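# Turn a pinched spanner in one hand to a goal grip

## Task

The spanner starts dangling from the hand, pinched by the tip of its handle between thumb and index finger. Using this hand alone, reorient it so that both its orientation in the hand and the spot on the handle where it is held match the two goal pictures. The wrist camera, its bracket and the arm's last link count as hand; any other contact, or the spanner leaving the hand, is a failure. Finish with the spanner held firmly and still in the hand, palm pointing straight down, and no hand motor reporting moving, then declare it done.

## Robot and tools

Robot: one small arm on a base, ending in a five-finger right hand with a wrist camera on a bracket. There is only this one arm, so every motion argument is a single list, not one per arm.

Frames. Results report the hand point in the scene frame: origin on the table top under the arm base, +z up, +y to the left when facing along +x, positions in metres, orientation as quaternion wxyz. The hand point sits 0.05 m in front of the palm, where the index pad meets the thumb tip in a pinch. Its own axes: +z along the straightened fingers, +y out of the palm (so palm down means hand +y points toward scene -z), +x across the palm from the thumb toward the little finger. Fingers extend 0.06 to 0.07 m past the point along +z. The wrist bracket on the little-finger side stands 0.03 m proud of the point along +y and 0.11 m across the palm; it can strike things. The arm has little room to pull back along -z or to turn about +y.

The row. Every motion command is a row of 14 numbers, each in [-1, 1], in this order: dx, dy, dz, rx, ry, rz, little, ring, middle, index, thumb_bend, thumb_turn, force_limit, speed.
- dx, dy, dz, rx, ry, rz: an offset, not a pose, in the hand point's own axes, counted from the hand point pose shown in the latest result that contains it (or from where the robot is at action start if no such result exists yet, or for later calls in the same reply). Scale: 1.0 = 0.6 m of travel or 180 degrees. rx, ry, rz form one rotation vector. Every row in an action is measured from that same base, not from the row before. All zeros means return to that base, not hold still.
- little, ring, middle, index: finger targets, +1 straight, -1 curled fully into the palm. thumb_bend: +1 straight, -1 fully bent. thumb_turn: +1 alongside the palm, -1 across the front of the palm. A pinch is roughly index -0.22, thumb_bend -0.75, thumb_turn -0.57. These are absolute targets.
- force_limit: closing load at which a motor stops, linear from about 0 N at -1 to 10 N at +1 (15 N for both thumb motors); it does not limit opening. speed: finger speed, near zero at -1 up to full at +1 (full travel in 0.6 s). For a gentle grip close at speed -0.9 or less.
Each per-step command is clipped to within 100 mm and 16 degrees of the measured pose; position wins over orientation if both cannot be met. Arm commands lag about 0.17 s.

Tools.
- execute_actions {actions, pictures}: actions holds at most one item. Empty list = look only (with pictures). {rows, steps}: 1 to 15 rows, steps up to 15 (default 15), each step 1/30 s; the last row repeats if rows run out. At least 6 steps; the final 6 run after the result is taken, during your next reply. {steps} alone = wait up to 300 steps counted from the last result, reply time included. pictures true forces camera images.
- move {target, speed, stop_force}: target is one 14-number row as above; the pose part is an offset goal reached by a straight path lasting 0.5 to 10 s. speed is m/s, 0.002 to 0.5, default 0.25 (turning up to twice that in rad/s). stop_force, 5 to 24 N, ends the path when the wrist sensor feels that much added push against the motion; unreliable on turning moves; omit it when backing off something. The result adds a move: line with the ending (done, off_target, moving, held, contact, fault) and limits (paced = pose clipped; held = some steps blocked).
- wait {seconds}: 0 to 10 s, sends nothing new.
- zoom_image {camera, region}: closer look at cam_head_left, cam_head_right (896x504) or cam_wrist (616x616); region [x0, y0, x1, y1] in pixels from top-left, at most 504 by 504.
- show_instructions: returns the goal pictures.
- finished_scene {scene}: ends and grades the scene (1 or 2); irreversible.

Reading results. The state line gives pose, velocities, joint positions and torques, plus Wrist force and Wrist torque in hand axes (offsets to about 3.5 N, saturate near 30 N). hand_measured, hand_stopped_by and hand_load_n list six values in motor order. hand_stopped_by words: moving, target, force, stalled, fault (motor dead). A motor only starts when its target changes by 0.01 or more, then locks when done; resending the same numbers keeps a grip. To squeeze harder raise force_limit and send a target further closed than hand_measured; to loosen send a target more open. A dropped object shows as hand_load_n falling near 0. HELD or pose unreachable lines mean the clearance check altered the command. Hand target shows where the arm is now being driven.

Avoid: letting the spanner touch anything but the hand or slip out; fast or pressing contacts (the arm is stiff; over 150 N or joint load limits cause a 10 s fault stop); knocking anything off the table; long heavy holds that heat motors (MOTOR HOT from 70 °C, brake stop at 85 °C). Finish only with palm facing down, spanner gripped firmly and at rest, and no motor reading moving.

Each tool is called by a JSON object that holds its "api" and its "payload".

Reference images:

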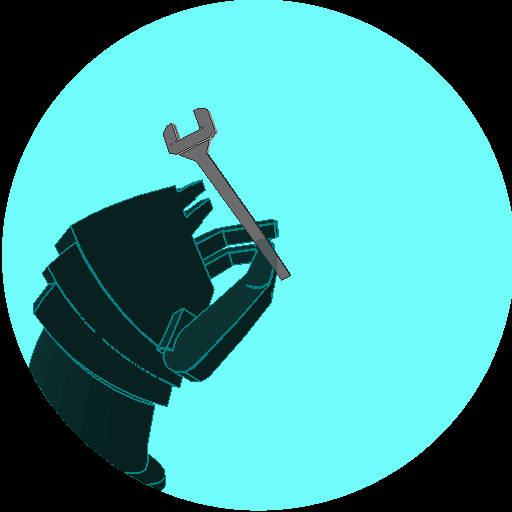

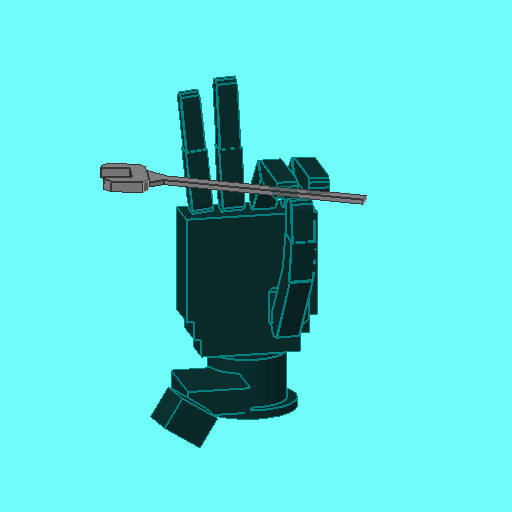

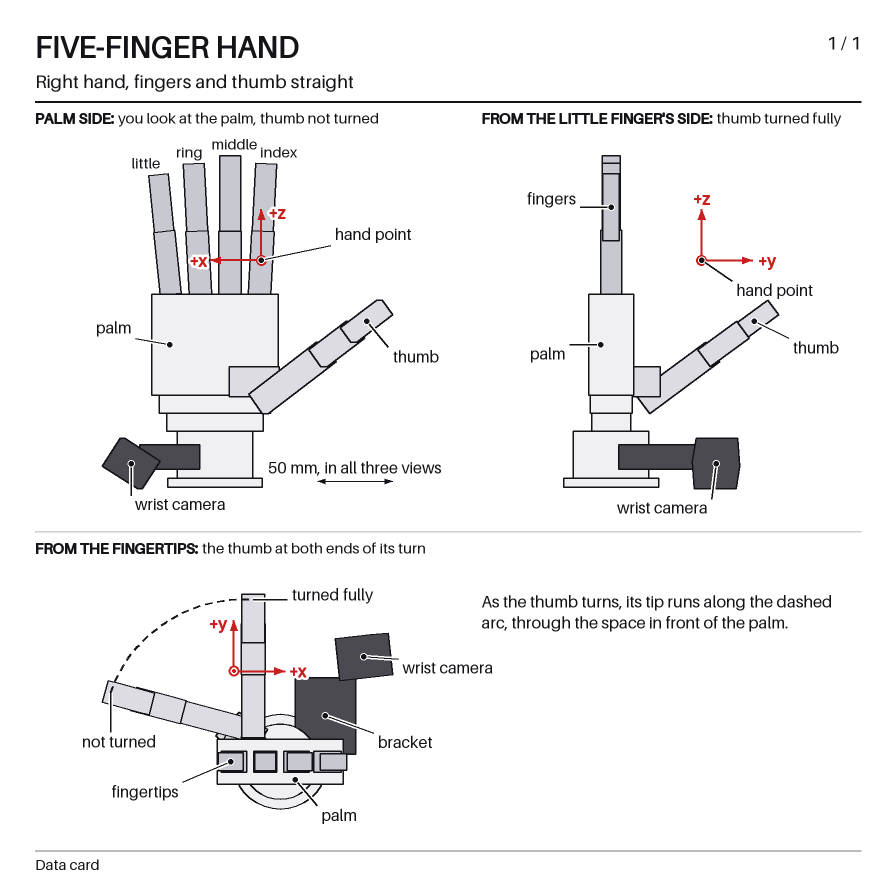

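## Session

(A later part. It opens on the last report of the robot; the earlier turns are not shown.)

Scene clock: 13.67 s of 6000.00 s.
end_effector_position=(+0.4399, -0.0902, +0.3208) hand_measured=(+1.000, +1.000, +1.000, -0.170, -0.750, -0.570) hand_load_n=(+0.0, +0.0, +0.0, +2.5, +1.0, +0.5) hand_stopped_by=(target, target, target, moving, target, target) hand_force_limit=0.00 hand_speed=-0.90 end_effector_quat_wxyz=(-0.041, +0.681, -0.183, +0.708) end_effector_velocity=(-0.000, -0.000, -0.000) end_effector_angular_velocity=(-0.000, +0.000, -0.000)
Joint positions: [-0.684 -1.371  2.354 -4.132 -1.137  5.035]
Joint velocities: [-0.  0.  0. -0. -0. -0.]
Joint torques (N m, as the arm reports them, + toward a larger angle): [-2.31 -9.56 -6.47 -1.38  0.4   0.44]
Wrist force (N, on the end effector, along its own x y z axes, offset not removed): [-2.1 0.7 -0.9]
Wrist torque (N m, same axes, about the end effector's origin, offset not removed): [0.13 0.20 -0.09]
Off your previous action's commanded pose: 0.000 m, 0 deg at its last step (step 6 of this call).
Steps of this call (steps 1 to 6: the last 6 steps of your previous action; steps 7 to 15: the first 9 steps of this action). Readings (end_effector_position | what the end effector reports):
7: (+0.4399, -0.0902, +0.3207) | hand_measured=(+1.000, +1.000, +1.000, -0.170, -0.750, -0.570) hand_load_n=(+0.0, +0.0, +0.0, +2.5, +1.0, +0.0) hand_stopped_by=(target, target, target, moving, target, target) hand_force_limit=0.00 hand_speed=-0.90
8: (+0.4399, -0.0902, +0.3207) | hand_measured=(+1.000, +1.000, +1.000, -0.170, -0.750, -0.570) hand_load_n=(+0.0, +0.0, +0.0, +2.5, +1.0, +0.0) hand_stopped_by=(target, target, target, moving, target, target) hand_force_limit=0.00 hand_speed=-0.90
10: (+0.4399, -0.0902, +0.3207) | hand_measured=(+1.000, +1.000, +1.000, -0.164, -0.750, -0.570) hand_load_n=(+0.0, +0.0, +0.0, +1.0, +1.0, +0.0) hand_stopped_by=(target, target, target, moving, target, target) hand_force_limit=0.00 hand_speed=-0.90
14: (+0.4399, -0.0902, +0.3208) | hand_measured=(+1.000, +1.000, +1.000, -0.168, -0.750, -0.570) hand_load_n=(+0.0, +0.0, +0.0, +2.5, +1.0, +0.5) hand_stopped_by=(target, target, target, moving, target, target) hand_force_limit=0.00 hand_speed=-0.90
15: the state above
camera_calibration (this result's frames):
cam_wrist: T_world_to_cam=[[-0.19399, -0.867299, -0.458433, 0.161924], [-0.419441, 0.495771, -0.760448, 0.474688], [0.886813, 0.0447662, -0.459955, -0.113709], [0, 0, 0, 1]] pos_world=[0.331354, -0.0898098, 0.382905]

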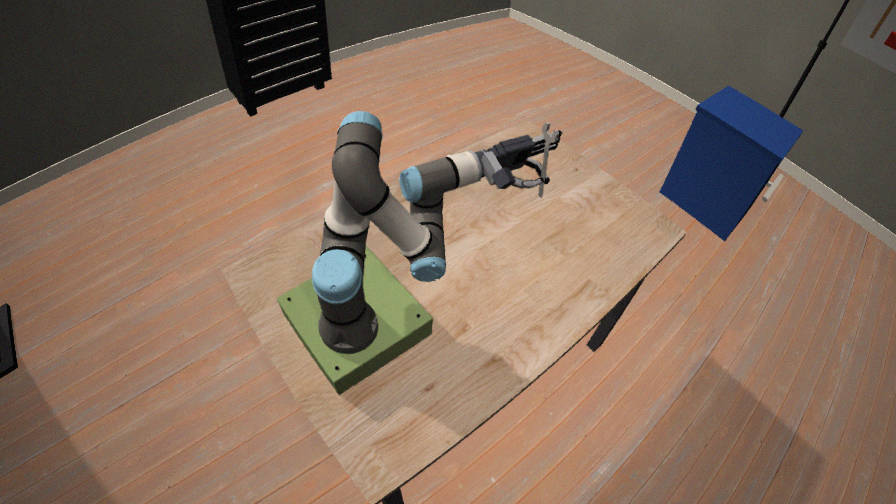

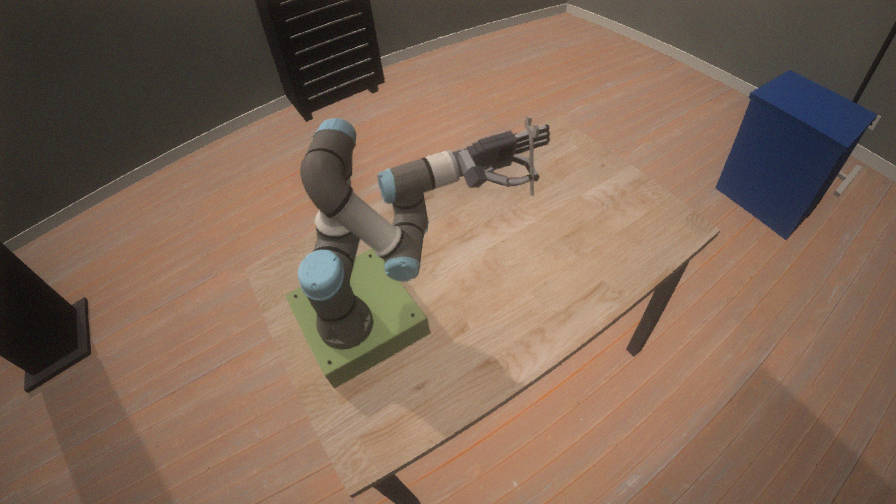

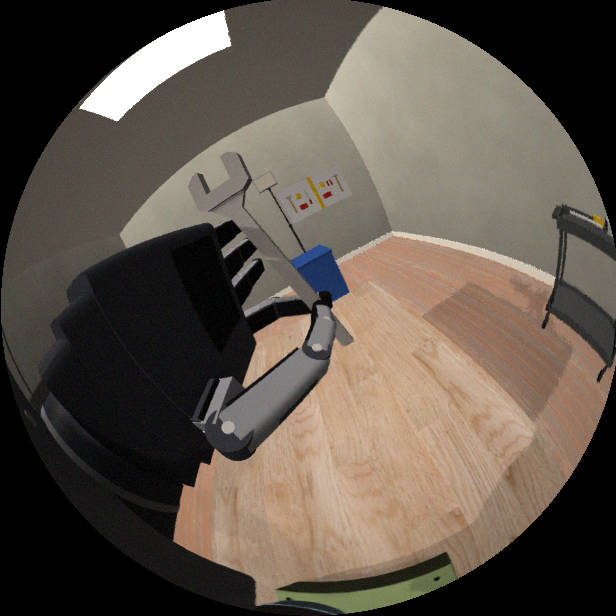

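{"api": "move", "payload": {"target": [0.14,-0.07,0,0,0,-0.5,1,1,1,-0.18,-0.75,-0.57,0,-0.9], "speed": 0.45}}

{"api": "move", "payload": {"target": [0.135,-0.065,0,0,0,-0.49,1,1,1,-0.18,-0.75,-0.57,0,-0.9], "speed": 0.45}}

{"api": "execute_actions", "payload": {"actions": [{"rows":[[0,0,0,0,0,0,1,1,0,-0.168,-0.75,-0.64,0,-0.85]],"steps":15}], "pictures": true}}

Scene clock: 16.23 s of 6000.00 s.
end_effector_position=(+0.4421, -0.0770, +0.4137) hand_measured=(+1.000, +1.000, +1.000, -0.178, -0.750, -0.570) hand_load_n=(+0.0, +0.0, +0.0, +6.0, +1.5, +0.0) hand_stopped_by=(target, target, target, force, target, target) hand_force_limit=0.00 hand_speed=-0.90 end_effector_quat_wxyz=(+0.471, +0.611, +0.352, +0.530) end_effector_velocity=(-0.000, -0.000, +0.001) end_effector_angular_velocity=(-0.007, +0.002, +0.001)
Joint positions: [-0.606 -1.343  2.337 -4.143 -1.215  3.464]
Joint velocities: [-0.004 -0.004  0.002  0.003  0.005 -0.007]
Joint torques (N m, as the arm reports them, + toward a larger angle): [ -3.85 -12.39  -4.63  -0.55   0.63  -0.78]
Wrist force (N, on the end effector, along its own x y z axes, offset not removed): [-0.9 0.9 -0.8]
Wrist torque (N m, same axes, about the end effector's origin, offset not removed): [0.32 0.11 -0.02]
Hand target: +0.442, -0.077, +0.414; +0.471, +0.611, +0.352, +0.530
Off your previous action's commanded pose: 0.000 m, 0 deg at its last step (step 6 of this call).
Off the commanded pose: 0.000 m, 0 deg.
Kept back: nothing.
move: done
camera_calibration (this result's frames):
cam_wrist: T_world_to_cam=[[-0.114272, -0.444872, 0.888274, -0.343469], [-0.656656, -0.637131, -0.403568, 0.409699], [0.745483, -0.629407, -0.219322, -0.162481], [0, 0, 0, 1]] pos_world=[0.35091, 0.00596512, 0.434801]

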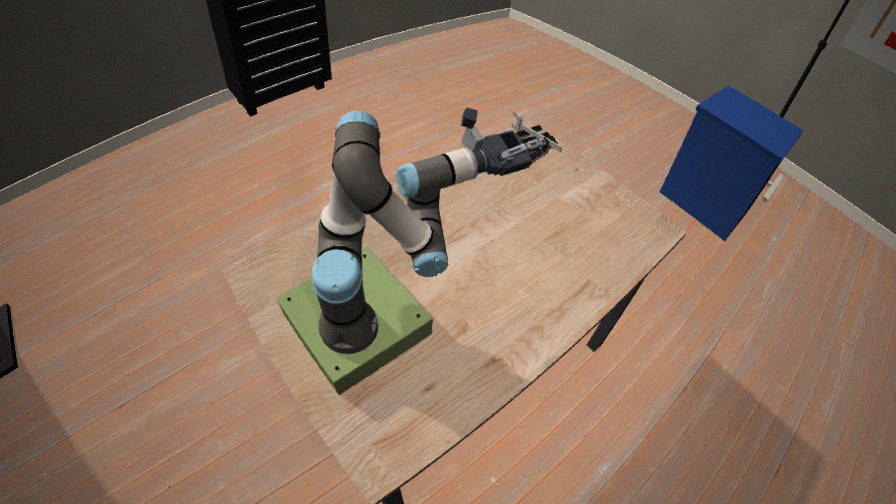

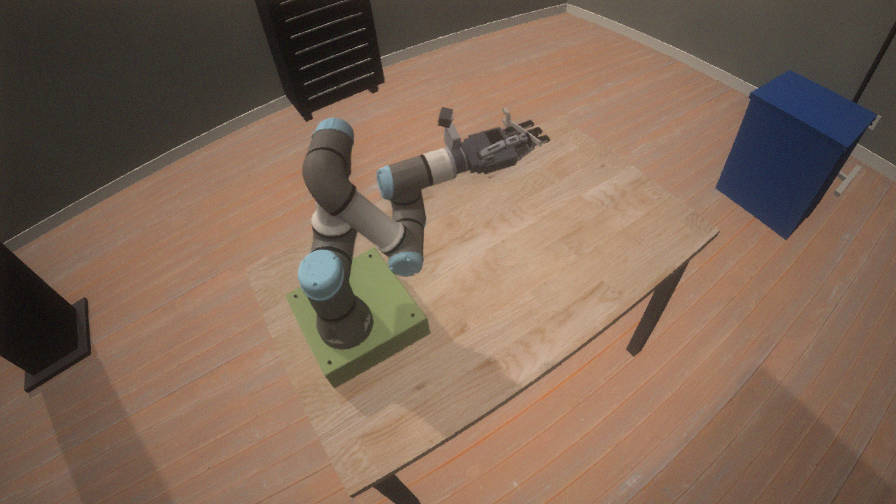

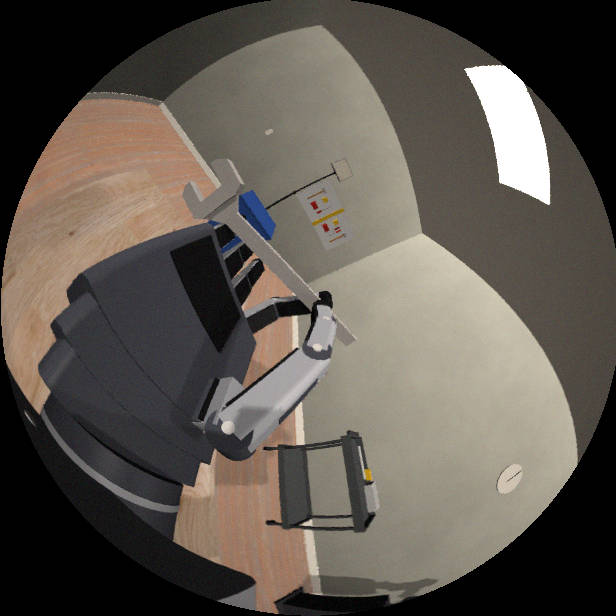

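Scene clock: 18.47 s of 6000.00 s.
end_effector_position=(+0.4603, +0.0102, +0.4023) hand_measured=(+1.000, +1.000, +1.000, -0.178, -0.750, -0.570) hand_load_n=(+0.0, +0.0, +0.0, +6.0, +1.5, +0.0) hand_stopped_by=(target, target, target, force, target, target) hand_force_limit=0.00 hand_speed=-0.90 end_effector_quat_wxyz=(+0.707, +0.194, +0.678, +0.053) end_effector_velocity=(+0.000, +0.001, +0.000) end_effector_angular_velocity=(-0.007, +0.003, +0.000)
Joint positions: [-0.633 -1.279  2.363 -4.234 -1.188  1.925]
Joint velocities: [ 0.001 -0.005 -0.     0.008 -0.    -0.008]
Joint torques (N m, as the arm reports them, + toward a larger angle): [  3.94 -13.13  -6.05  -0.51  -0.78  -0.78]
Wrist force (N, on the end effector, along its own x y z axes, offset not removed): [0.5 0.4 -0.8]
Wrist torque (N m, same axes, about the end effector's origin, offset not removed): [0.21 0.06 0.06]
Hand target: +0.460, +0.010, +0.402; +0.707, +0.194, +0.678, +0.053
Off the commanded pose: 0.000 m, 0 deg.
Kept back: nothing.
move: done
camera_calibration (this result's frames):
cam_wrist: T_world_to_cam=[[0.158709, 0.858967, 0.486814, -0.269935], [-0.595641, -0.30993, 0.74105, -0.0192947], [0.787416, -0.407577, 0.462447, -0.419475], [0, 0, 0, 1]] pos_world=[0.36165, 0.0549166, 0.339691]

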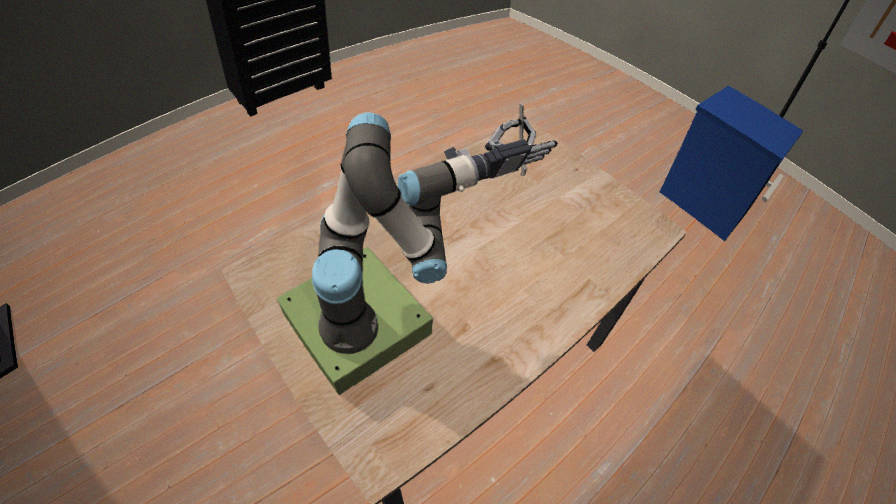

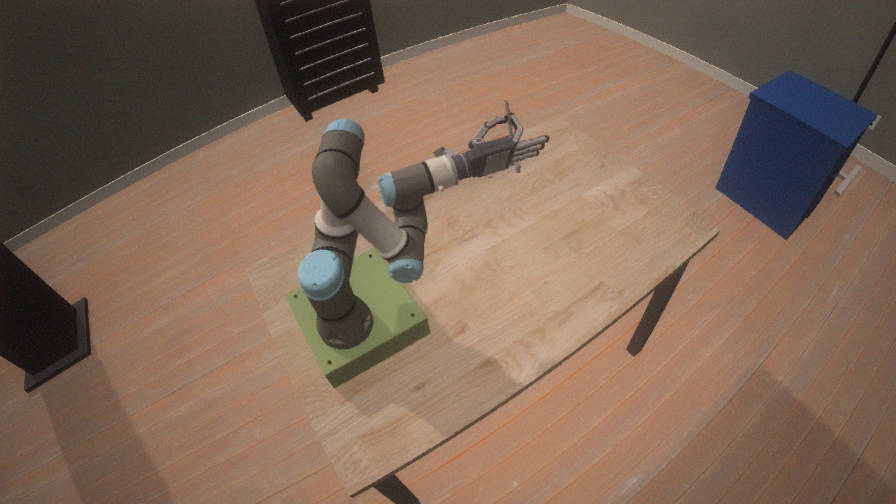

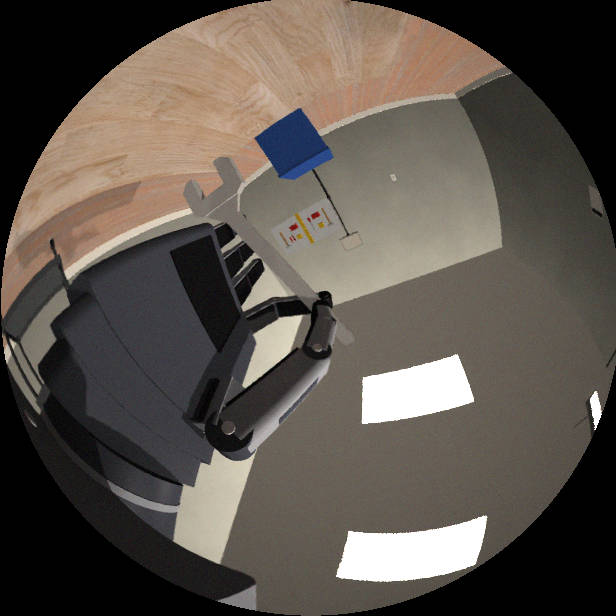

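Scene clock: 18.77 s of 6000.00 s.
end_effector_position=(+0.4603, +0.0102, +0.4024) hand_measured=(+1.000, +1.000, +0.950, -0.168, -0.750, -0.612) hand_load_n=(+0.0, +0.0, +0.0, +2.0, +0.0, +0.0) hand_stopped_by=(target, target, moving, target, target, moving) hand_force_limit=0.00 hand_speed=-0.85 end_effector_quat_wxyz=(+0.707, +0.194, +0.678, +0.053) end_effector_velocity=(-0.000, -0.000, -0.000) end_effector_angular_velocity=(+0.000, -0.001, -0.001)
Joint positions: [-0.633 -1.279  2.363 -4.234 -1.188  1.925]
Joint velocities: [-0.     0.001 -0.    -0.002 -0.     0.001]
Joint torques (N m, as the arm reports them, + toward a larger angle): [ 3.27 -8.93 -6.2  -2.07 -0.52  0.73]
Wrist force (N, on the end effector, along its own x y z axes, offset not removed): [0.8 -0.3 -1.7]
Wrist torque (N m, same axes, about the end effector's origin, offset not removed): [0.12 -0.03 -0.01]
Steps of this call (steps 1 to 9: the first 9 steps of this action). Readings (end_effector_position | what the end effector reports):
1: (+0.4603, +0.0102, +0.4023) | hand_measured=(+1.000, +1.000, +1.000, -0.178, -0.750, -0.570) hand_load_n=(+0.0, +0.0, +0.0, +6.0, +1.5, +0.0) hand_stopped_by=(target, target, moving, moving, target, moving) hand_force_limit=0.00 hand_speed=-0.85
2: (+0.4603, +0.0102, +0.4023) | hand_measured=(+1.000, +1.000, +1.000, -0.178, -0.750, -0.570) hand_load_n=(+0.0, +0.0, +0.0, +6.0, +1.5, +0.0) hand_stopped_by=(target, target, moving, moving, target, moving) hand_force_limit=0.00 hand_speed=-0.85
4: (+0.4603, +0.0102, +0.4023) | hand_measured=(+1.000, +1.000, +0.992, -0.170, -0.750, -0.576) hand_load_n=(+0.0, +0.0, +0.0, +3.0, +1.0, +0.5) hand_stopped_by=(target, target, moving, moving, target, moving) hand_force_limit=0.00 hand_speed=-0.85
8: (+0.4603, +0.0102, +0.4024) | hand_measured=(+1.000, +1.000, +0.960, -0.168, -0.750, -0.604) hand_load_n=(+0.0, +0.0, +0.0, +2.0, +0.0, +0.5) hand_stopped_by=(target, target, moving, target, target, moving) hand_force_limit=0.00 hand_speed=-0.85
9: the state above
camera_calibration (this result's frames):
cam_wrist: T_world_to_cam=[[0.158703, 0.858993, 0.486769, -0.269938], [-0.595656, -0.309887, 0.741056, -0.0193165], [0.787405, -0.407555, 0.462485, -0.419489], [0, 0, 0, 1]] pos_world=[0.361642, 0.0549245, 0.339719]

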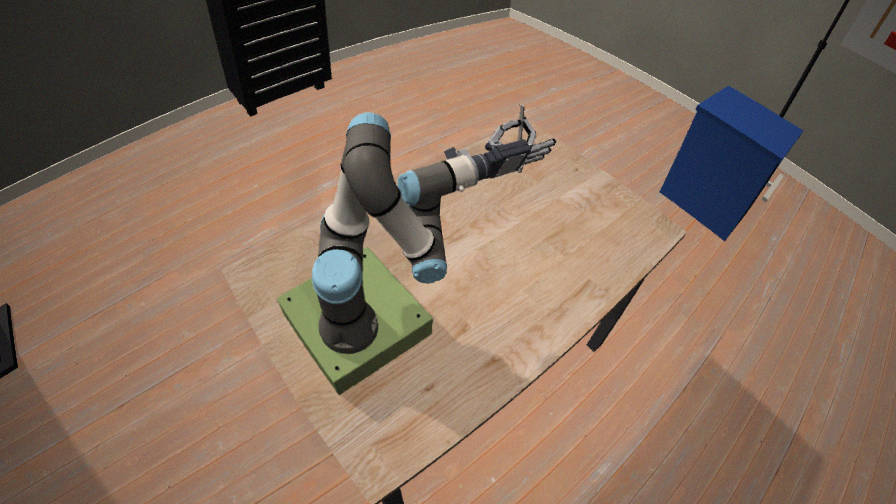

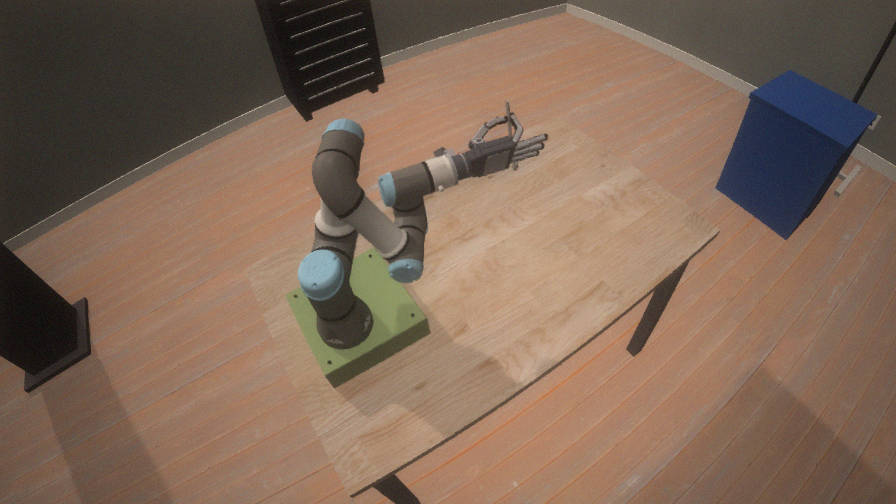

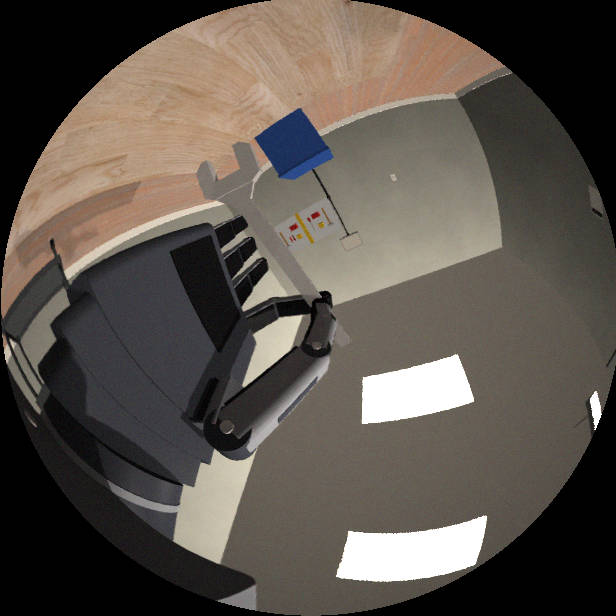

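{"api": "move", "payload": {"target": [0,0,0,0,0,0.025,1,1,-0.15,-0.168,-0.75,-0.64,-0.6,0]}}

{"api": "zoom_image", "payload": {"camera": "cam_wrist", "region": [180,110,420,390]}}

Scene clock: 22.70 s of 6000.00 s.
end_effector_position=(+0.4603, +0.0102, +0.4024) hand_measured=(+1.000, +1.000, -0.150, -0.168, -0.750, -0.640) hand_load_n=(+0.0, +0.0, +0.0, +2.0, +0.0, +0.0) hand_stopped_by=(target, target, target, target, target, target) hand_force_limit=-0.60 hand_speed=0.00 end_effector_quat_wxyz=(+0.705, +0.221, +0.670, +0.080) end_effector_velocity=(+0.000, -0.000, -0.000) end_effector_angular_velocity=(+0.007, -0.001, -0.001)
Joint positions: [-0.611 -1.257  2.361 -4.253 -1.21   2.003]
Joint velocities: [ 0.002  0.003 -0.001 -0.002 -0.003  0.007]
Joint torques (N m, as the arm reports them, + toward a larger angle): [ 3.65 -6.24 -6.46 -2.26 -0.79  0.68]
Wrist force (N, on the end effector, along its own x y z axes, offset not removed): [0.6 1.3 -1.6]
Wrist torque (N m, same axes, about the end effector's origin, offset not removed): [0.42 0.08 -0.01]
Hand target: +0.460, +0.010, +0.402; +0.705, +0.221, +0.670, +0.081
Off your previous action's commanded pose: 0.000 m, 0 deg at its last step (step 6 of this call).
Off the commanded pose: 0.000 m, 0 deg.
Kept back: nothing.
move: done
The robot had not come to rest in time, so this move's path started while it was still moving.
camera_calibration (this result's frames):
cam_wrist: T_world_to_cam=[[0.150046, 0.81928, 0.553413, -0.292353], [-0.60694, -0.365533, 0.705698, 0.000664018], [0.780455, -0.441776, 0.442408, -0.407858], [0, 0, 0, 1]] pos_world=[0.362584, 0.0595802, 0.341763]

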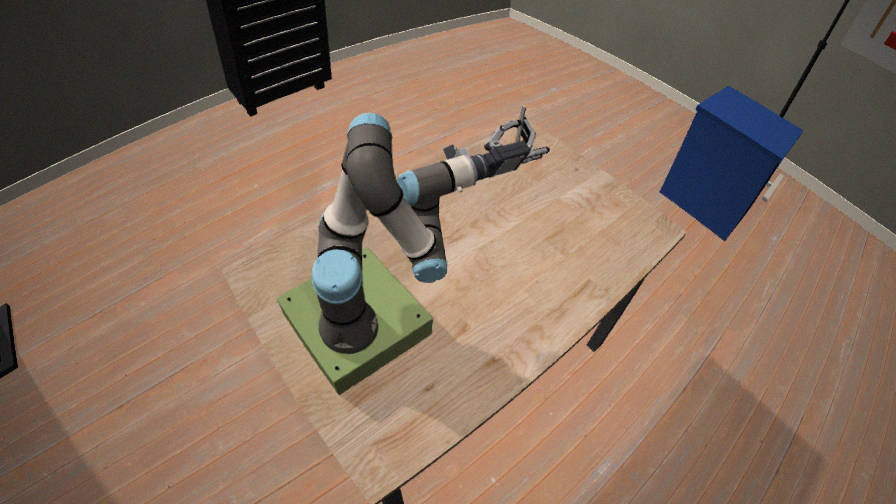

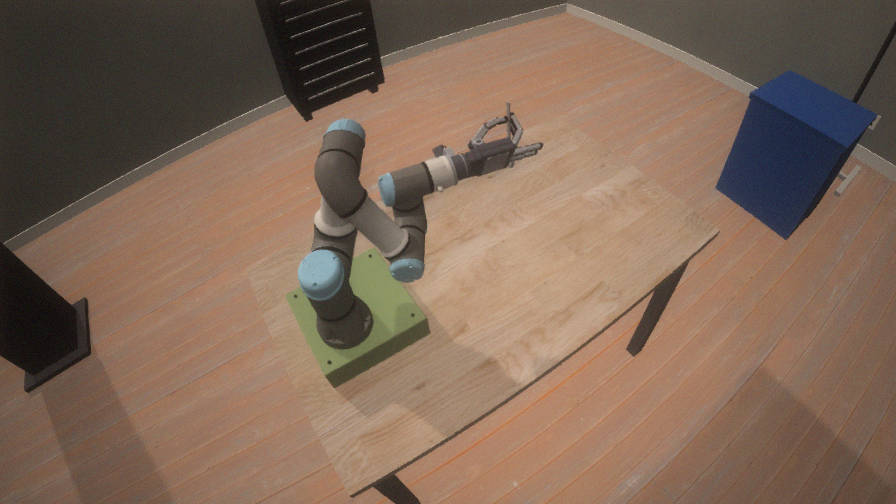

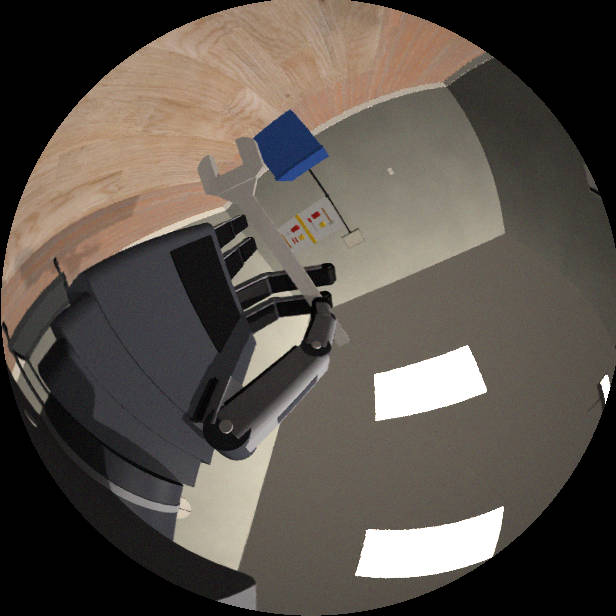

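Region (180, 110, 420, 390) of cam_wrist's 616x616 image, scaled by 1.800, with more detail than that image has; it fills the left 432 columns of this view, and the rest is white.

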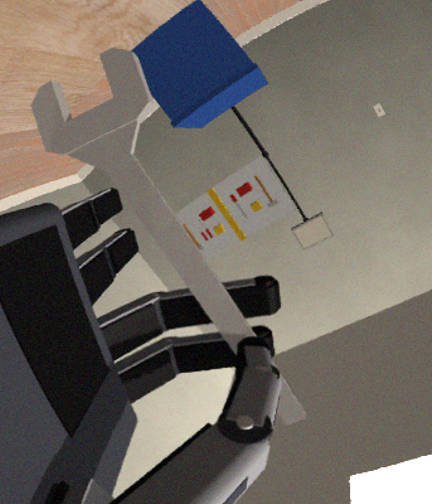

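{"api": "move", "payload": {"target": [0,0,0,0,0,0,1,1,-0.3,-0.168,-0.75,-0.68,-0.7,-0.9]}}

Scene clock: 23.63 s of 6000.00 s.
end_effector_position=(+0.4603, +0.0103, +0.4023) hand_measured=(+1.000, +1.000, -0.172, -0.168, -0.750, -0.680) hand_load_n=(+0.0, +0.0, +1.5, +2.5, +1.0, +2.0) hand_stopped_by=(target, target, force, target, target, target) hand_force_limit=-0.70 hand_speed=-0.90 end_effector_quat_wxyz=(+0.705, +0.221, +0.670, +0.080) end_effector_velocity=(+0.000, -0.001, -0.000) end_effector_angular_velocity=(+0.000, +0.000, -0.001)
Joint positions: [-0.611 -1.257  2.361 -4.253 -1.21   2.003]
Joint velocities: [-0.001  0.     0.     0.    -0.    -0.   ]
Joint torques (N m, as the arm reports them, + toward a larger angle): [ -3.72 -12.79  -5.2   -0.48   0.79  -0.7 ]
Wrist force (N, on the end effector, along its own x y z axes, offset not removed): [0.4 0.8 -1.2]
Wrist torque (N m, same axes, about the end effector's origin, offset not removed): [0.26 0.02 0.04]
Hand target: +0.460, +0.010, +0.402; +0.705, +0.221, +0.670, +0.080
Off the commanded pose: 0.000 m, 0 deg.
Kept back: nothing.
move: done
camera_calibration (this result's frames):
cam_wrist: T_world_to_cam=[[0.14995, 0.819276, 0.553445, -0.292354], [-0.606828, -0.365671, 0.705723, 0.000667539], [0.780561, -0.441669, 0.442327, -0.407849], [0, 0, 0, 1]] pos_world=[0.362594, 0.0596288, 0.341733]

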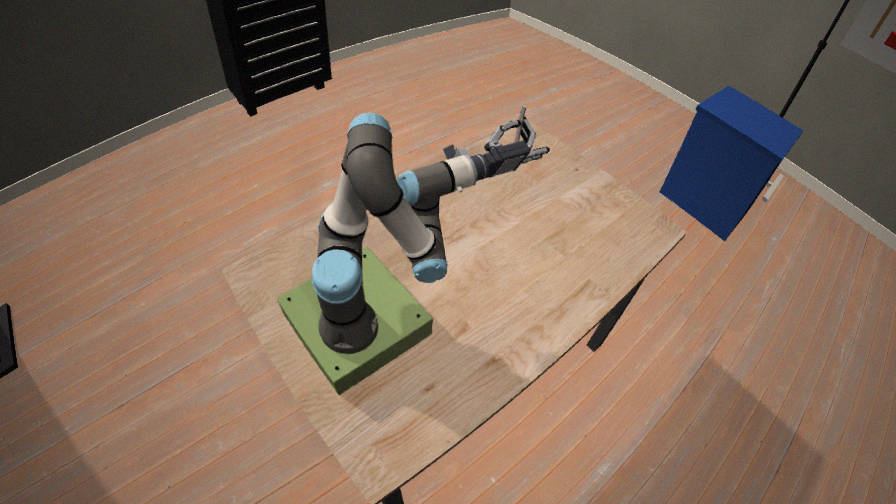

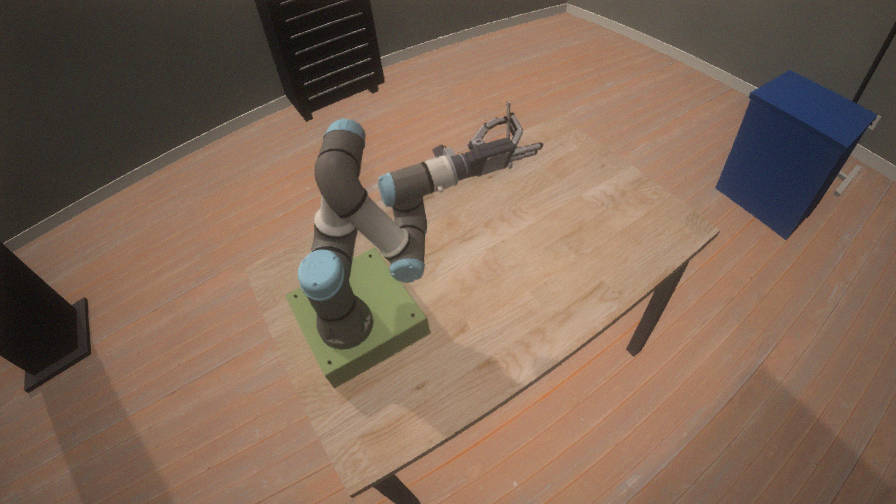

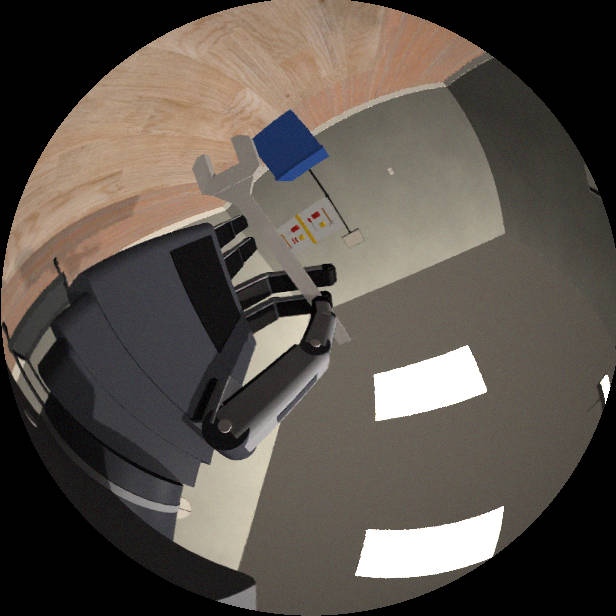

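{"api": "move", "payload": {"target": [0,0,0,0,0,-0.02,1,1,-0.162,-0.168,-0.75,-0.75,0,-0.9]}}

Scene clock: 24.60 s of 6000.00 s.
end_effector_position=(+0.4603, +0.0103, +0.4023) hand_measured=(+1.000, +1.000, -0.162, -0.168, -0.750, -0.750) hand_load_n=(+0.0, +0.0, +0.5, +2.0, +0.5, +1.0) hand_stopped_by=(target, target, target, target, target, target) hand_force_limit=0.00 hand_speed=-0.90 end_effector_quat_wxyz=(+0.707, +0.200, +0.676, +0.058) end_effector_velocity=(+0.000, +0.000, -0.000) end_effector_angular_velocity=(-0.004, +0.002, +0.000)
Joint positions: [-0.628 -1.274  2.363 -4.238 -1.192  1.941]
Joint velocities: [-0.001 -0.001  0.     0.002  0.002 -0.005]
Joint torques (N m, as the arm reports them, + toward a larger angle): [ -3.63 -13.64  -3.83  -0.52   0.86  -0.73]
Wrist force (N, on the end effector, along its own x y z axes, offset not removed): [0.8 0.7 -1.4]
Wrist torque (N m, same axes, about the end effector's origin, offset not removed): [0.21 -0.03 0.07]
Hand target: +0.460, +0.010, +0.402; +0.707, +0.199, +0.676, +0.058
Off the commanded pose: 0.000 m, 0 deg.
Kept back: nothing.
move: done
camera_calibration (this result's frames):
cam_wrist: T_world_to_cam=[[0.156947, 0.851467, 0.500372, -0.274558], [-0.597846, -0.321363, 0.734374, -0.015442], [0.786096, -0.414403, 0.458609, -0.41723], [0, 0, 0, 1]] pos_world=[0.361842, 0.0559134, 0.340067]

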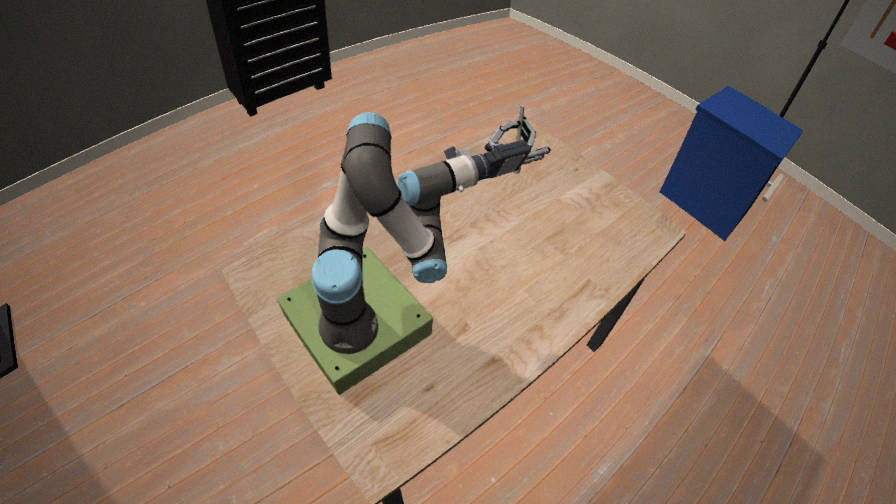

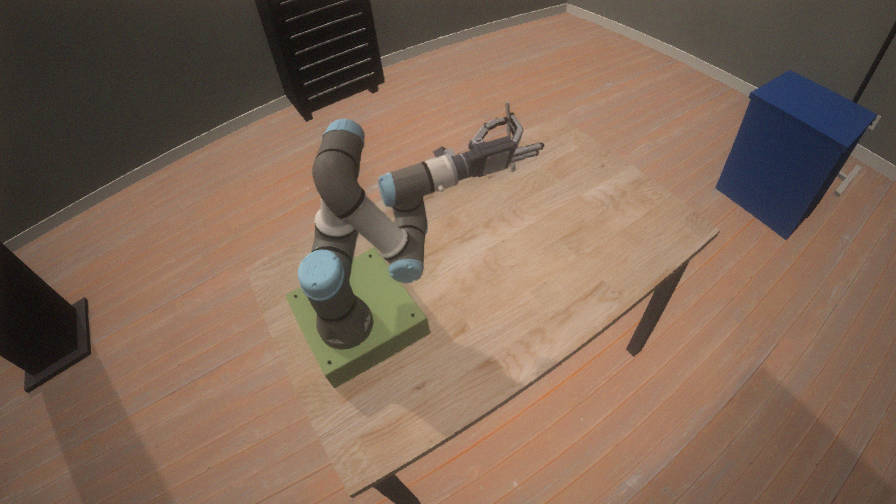

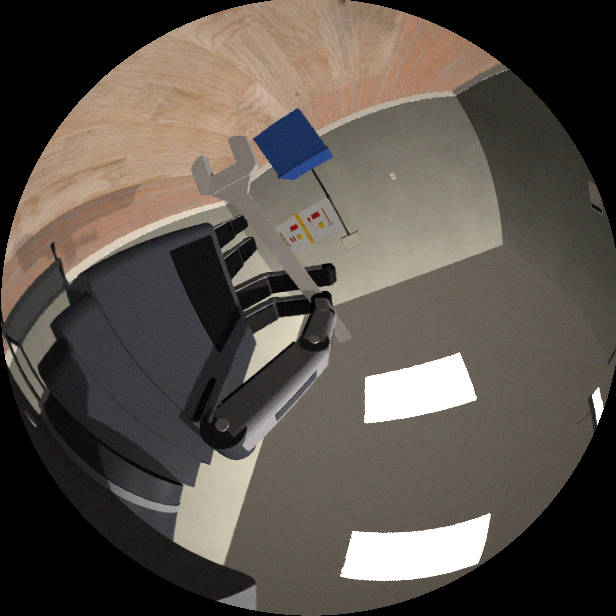

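Close to the goal now. I'll turn the thumb further, clamp, and return.

{"api": "move", "payload": {"target": [0,0,0,0,0,-0.05,1,1,-0.162,-0.168,-0.75,-0.83,0,-0.9]}}

{"api": "move", "payload": {"target": [0,0,0,0,0,0,1,1,-0.3,-0.3,-0.75,-0.83,0.6,-0.9]}}

Scene clock: 25.63 s of 6000.00 s.
end_effector_position=(+0.4603, +0.0103, +0.4023) hand_measured=(+1.000, +1.000, -0.162, -0.168, -0.750, -0.830) hand_load_n=(+0.0, +0.0, +0.5, +1.5, +0.5, +0.5) hand_stopped_by=(target, target, target, target, target, target) hand_force_limit=0.00 hand_speed=-0.90 end_effector_quat_wxyz=(+0.709, +0.146, +0.690, +0.003) end_effector_velocity=(+0.000, -0.000, -0.000) end_effector_angular_velocity=(-0.005, +0.003, +0.000)
Joint positions: [-0.668 -1.32   2.364 -4.194 -1.152  1.785]
Joint velocities: [-0.002 -0.003  0.     0.005  0.002 -0.007]
Joint torques (N m, as the arm reports them, + toward a larger angle): [ -3.9  -12.72  -3.94  -0.52   0.72  -0.6 ]
Wrist force (N, on the end effector, along its own x y z axes, offset not removed): [0.0 0.5 -0.9]
Wrist torque (N m, same axes, about the end effector's origin, offset not removed): [0.21 0.08 -0.04]
Hand target: +0.460, +0.010, +0.402; +0.709, +0.146, +0.690, +0.003
Off the commanded pose: 0.000 m, 0 deg.
Kept back: nothing.
move: done
camera_calibration (this result's frames):
cam_wrist: T_world_to_cam=[[0.171475, 0.917371, 0.359203, -0.225141], [-0.573822, -0.203373, 0.793327, -0.0514149], [0.800827, -0.342155, 0.491534, -0.438004], [0, 0, 0, 1]] pos_world=[0.359869, 0.046216, 0.336954]

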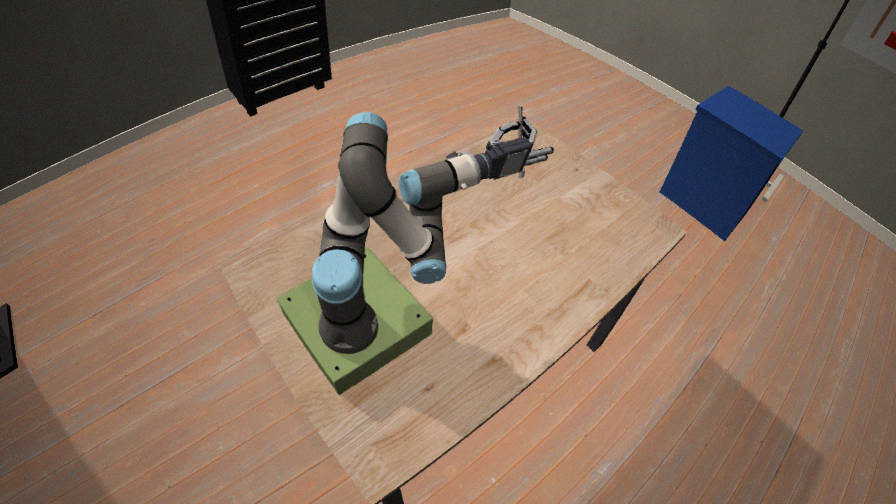

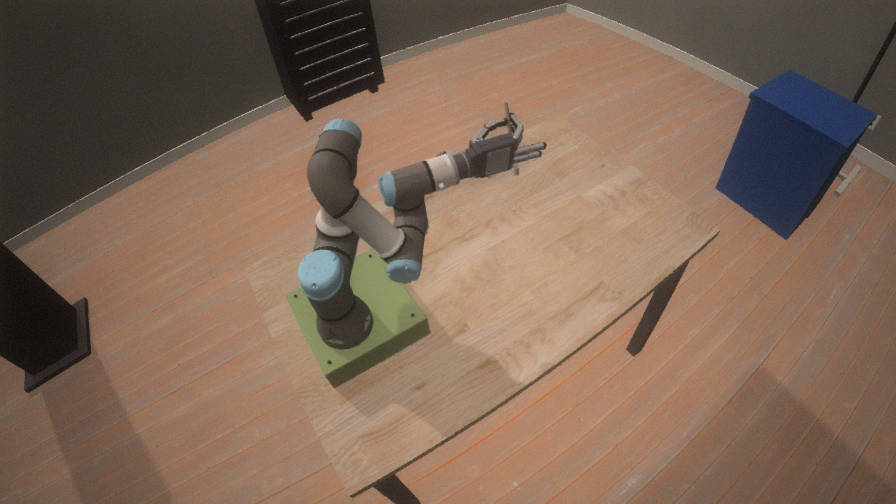

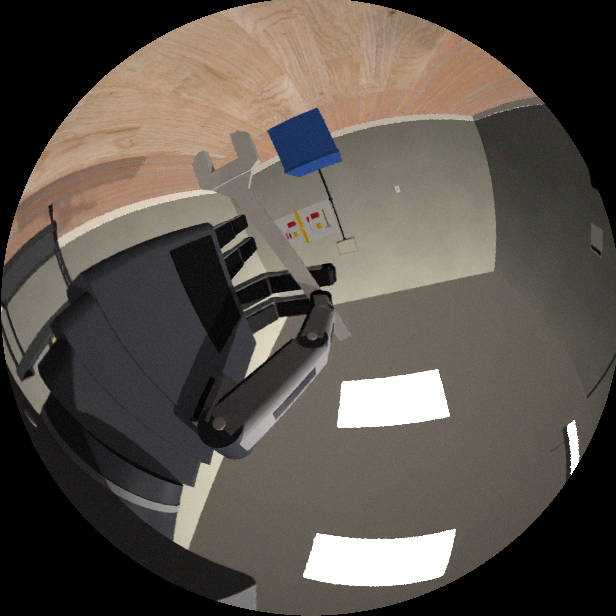

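Scene clock: 26.13 s of 6000.00 s.
end_effector_position=(+0.4603, +0.0103, +0.4024) hand_measured=(+1.000, +1.000, -0.192, -0.186, -0.748, -0.830) hand_load_n=(+0.0, +0.0, +9.0, +8.5, +2.5, +1.0) hand_stopped_by=(target, target, force, force, target, target) hand_force_limit=0.60 hand_speed=-0.90 end_effector_quat_wxyz=(+0.709, +0.146, +0.690, +0.003) end_effector_velocity=(-0.000, -0.000, +0.000) end_effector_angular_velocity=(-0.000, -0.001, -0.001)
Joint positions: [-0.668 -1.32   2.364 -4.194 -1.152  1.785]
Joint velocities: [-0.    -0.001 -0.    -0.    -0.001  0.   ]
Joint torques (N m, as the arm reports them, + toward a larger angle): [-1.17 -7.96 -4.13 -2.15 -0.8   0.73]
Wrist force (N, on the end effector, along its own x y z axes, offset not removed): [0.7 0.8 -1.6]
Wrist torque (N m, same axes, about the end effector's origin, offset not removed): [0.29 0.02 0.11]
Hand target: +0.460, +0.010, +0.402; +0.709, +0.146, +0.690, +0.003
Off the commanded pose: 0.000 m, 0 deg.
Kept back: nothing.
move: done
camera_calibration (this result's frames):
cam_wrist: T_world_to_cam=[[0.171458, 0.917389, 0.359164, -0.225125], [-0.573884, -0.203323, 0.793295, -0.0514131], [0.800787, -0.342135, 0.491613, -0.438025], [0, 0, 0, 1]] pos_world=[0.359859, 0.0462098, 0.336981]

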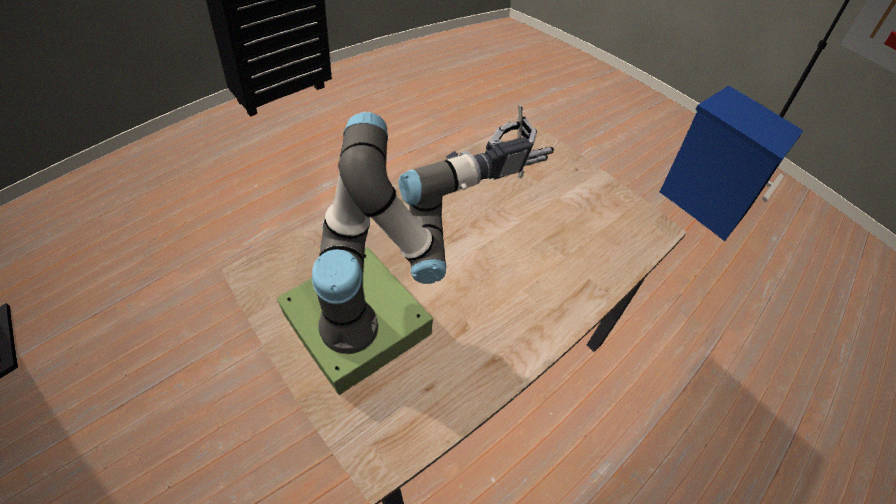

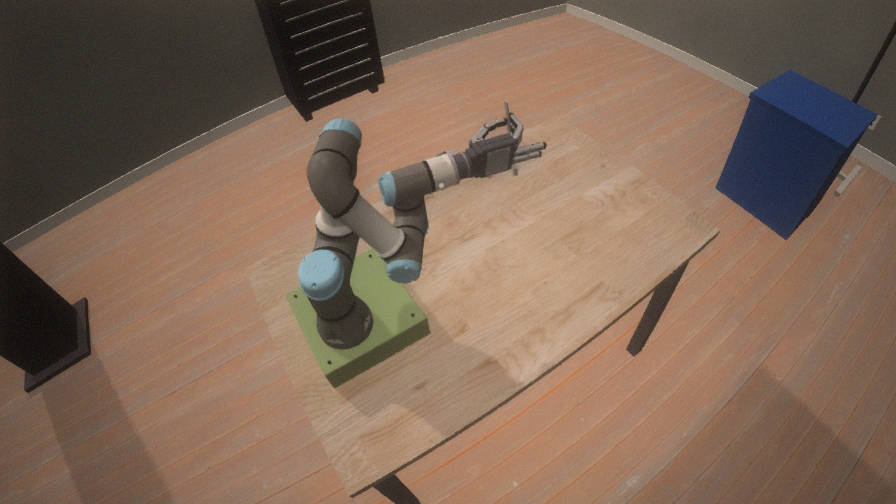

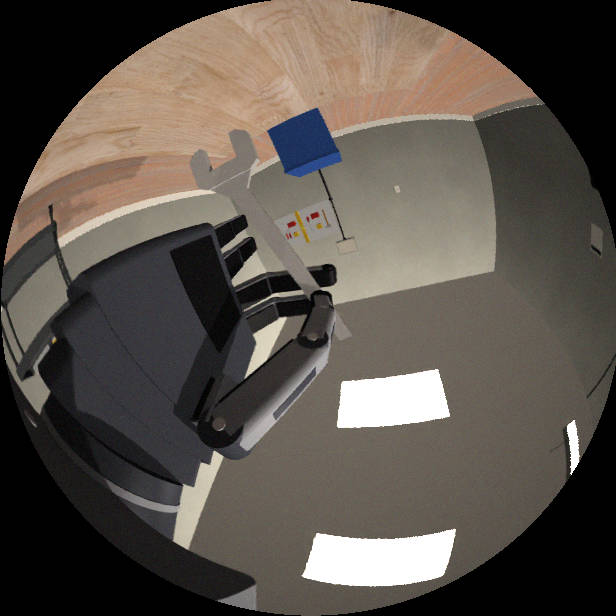

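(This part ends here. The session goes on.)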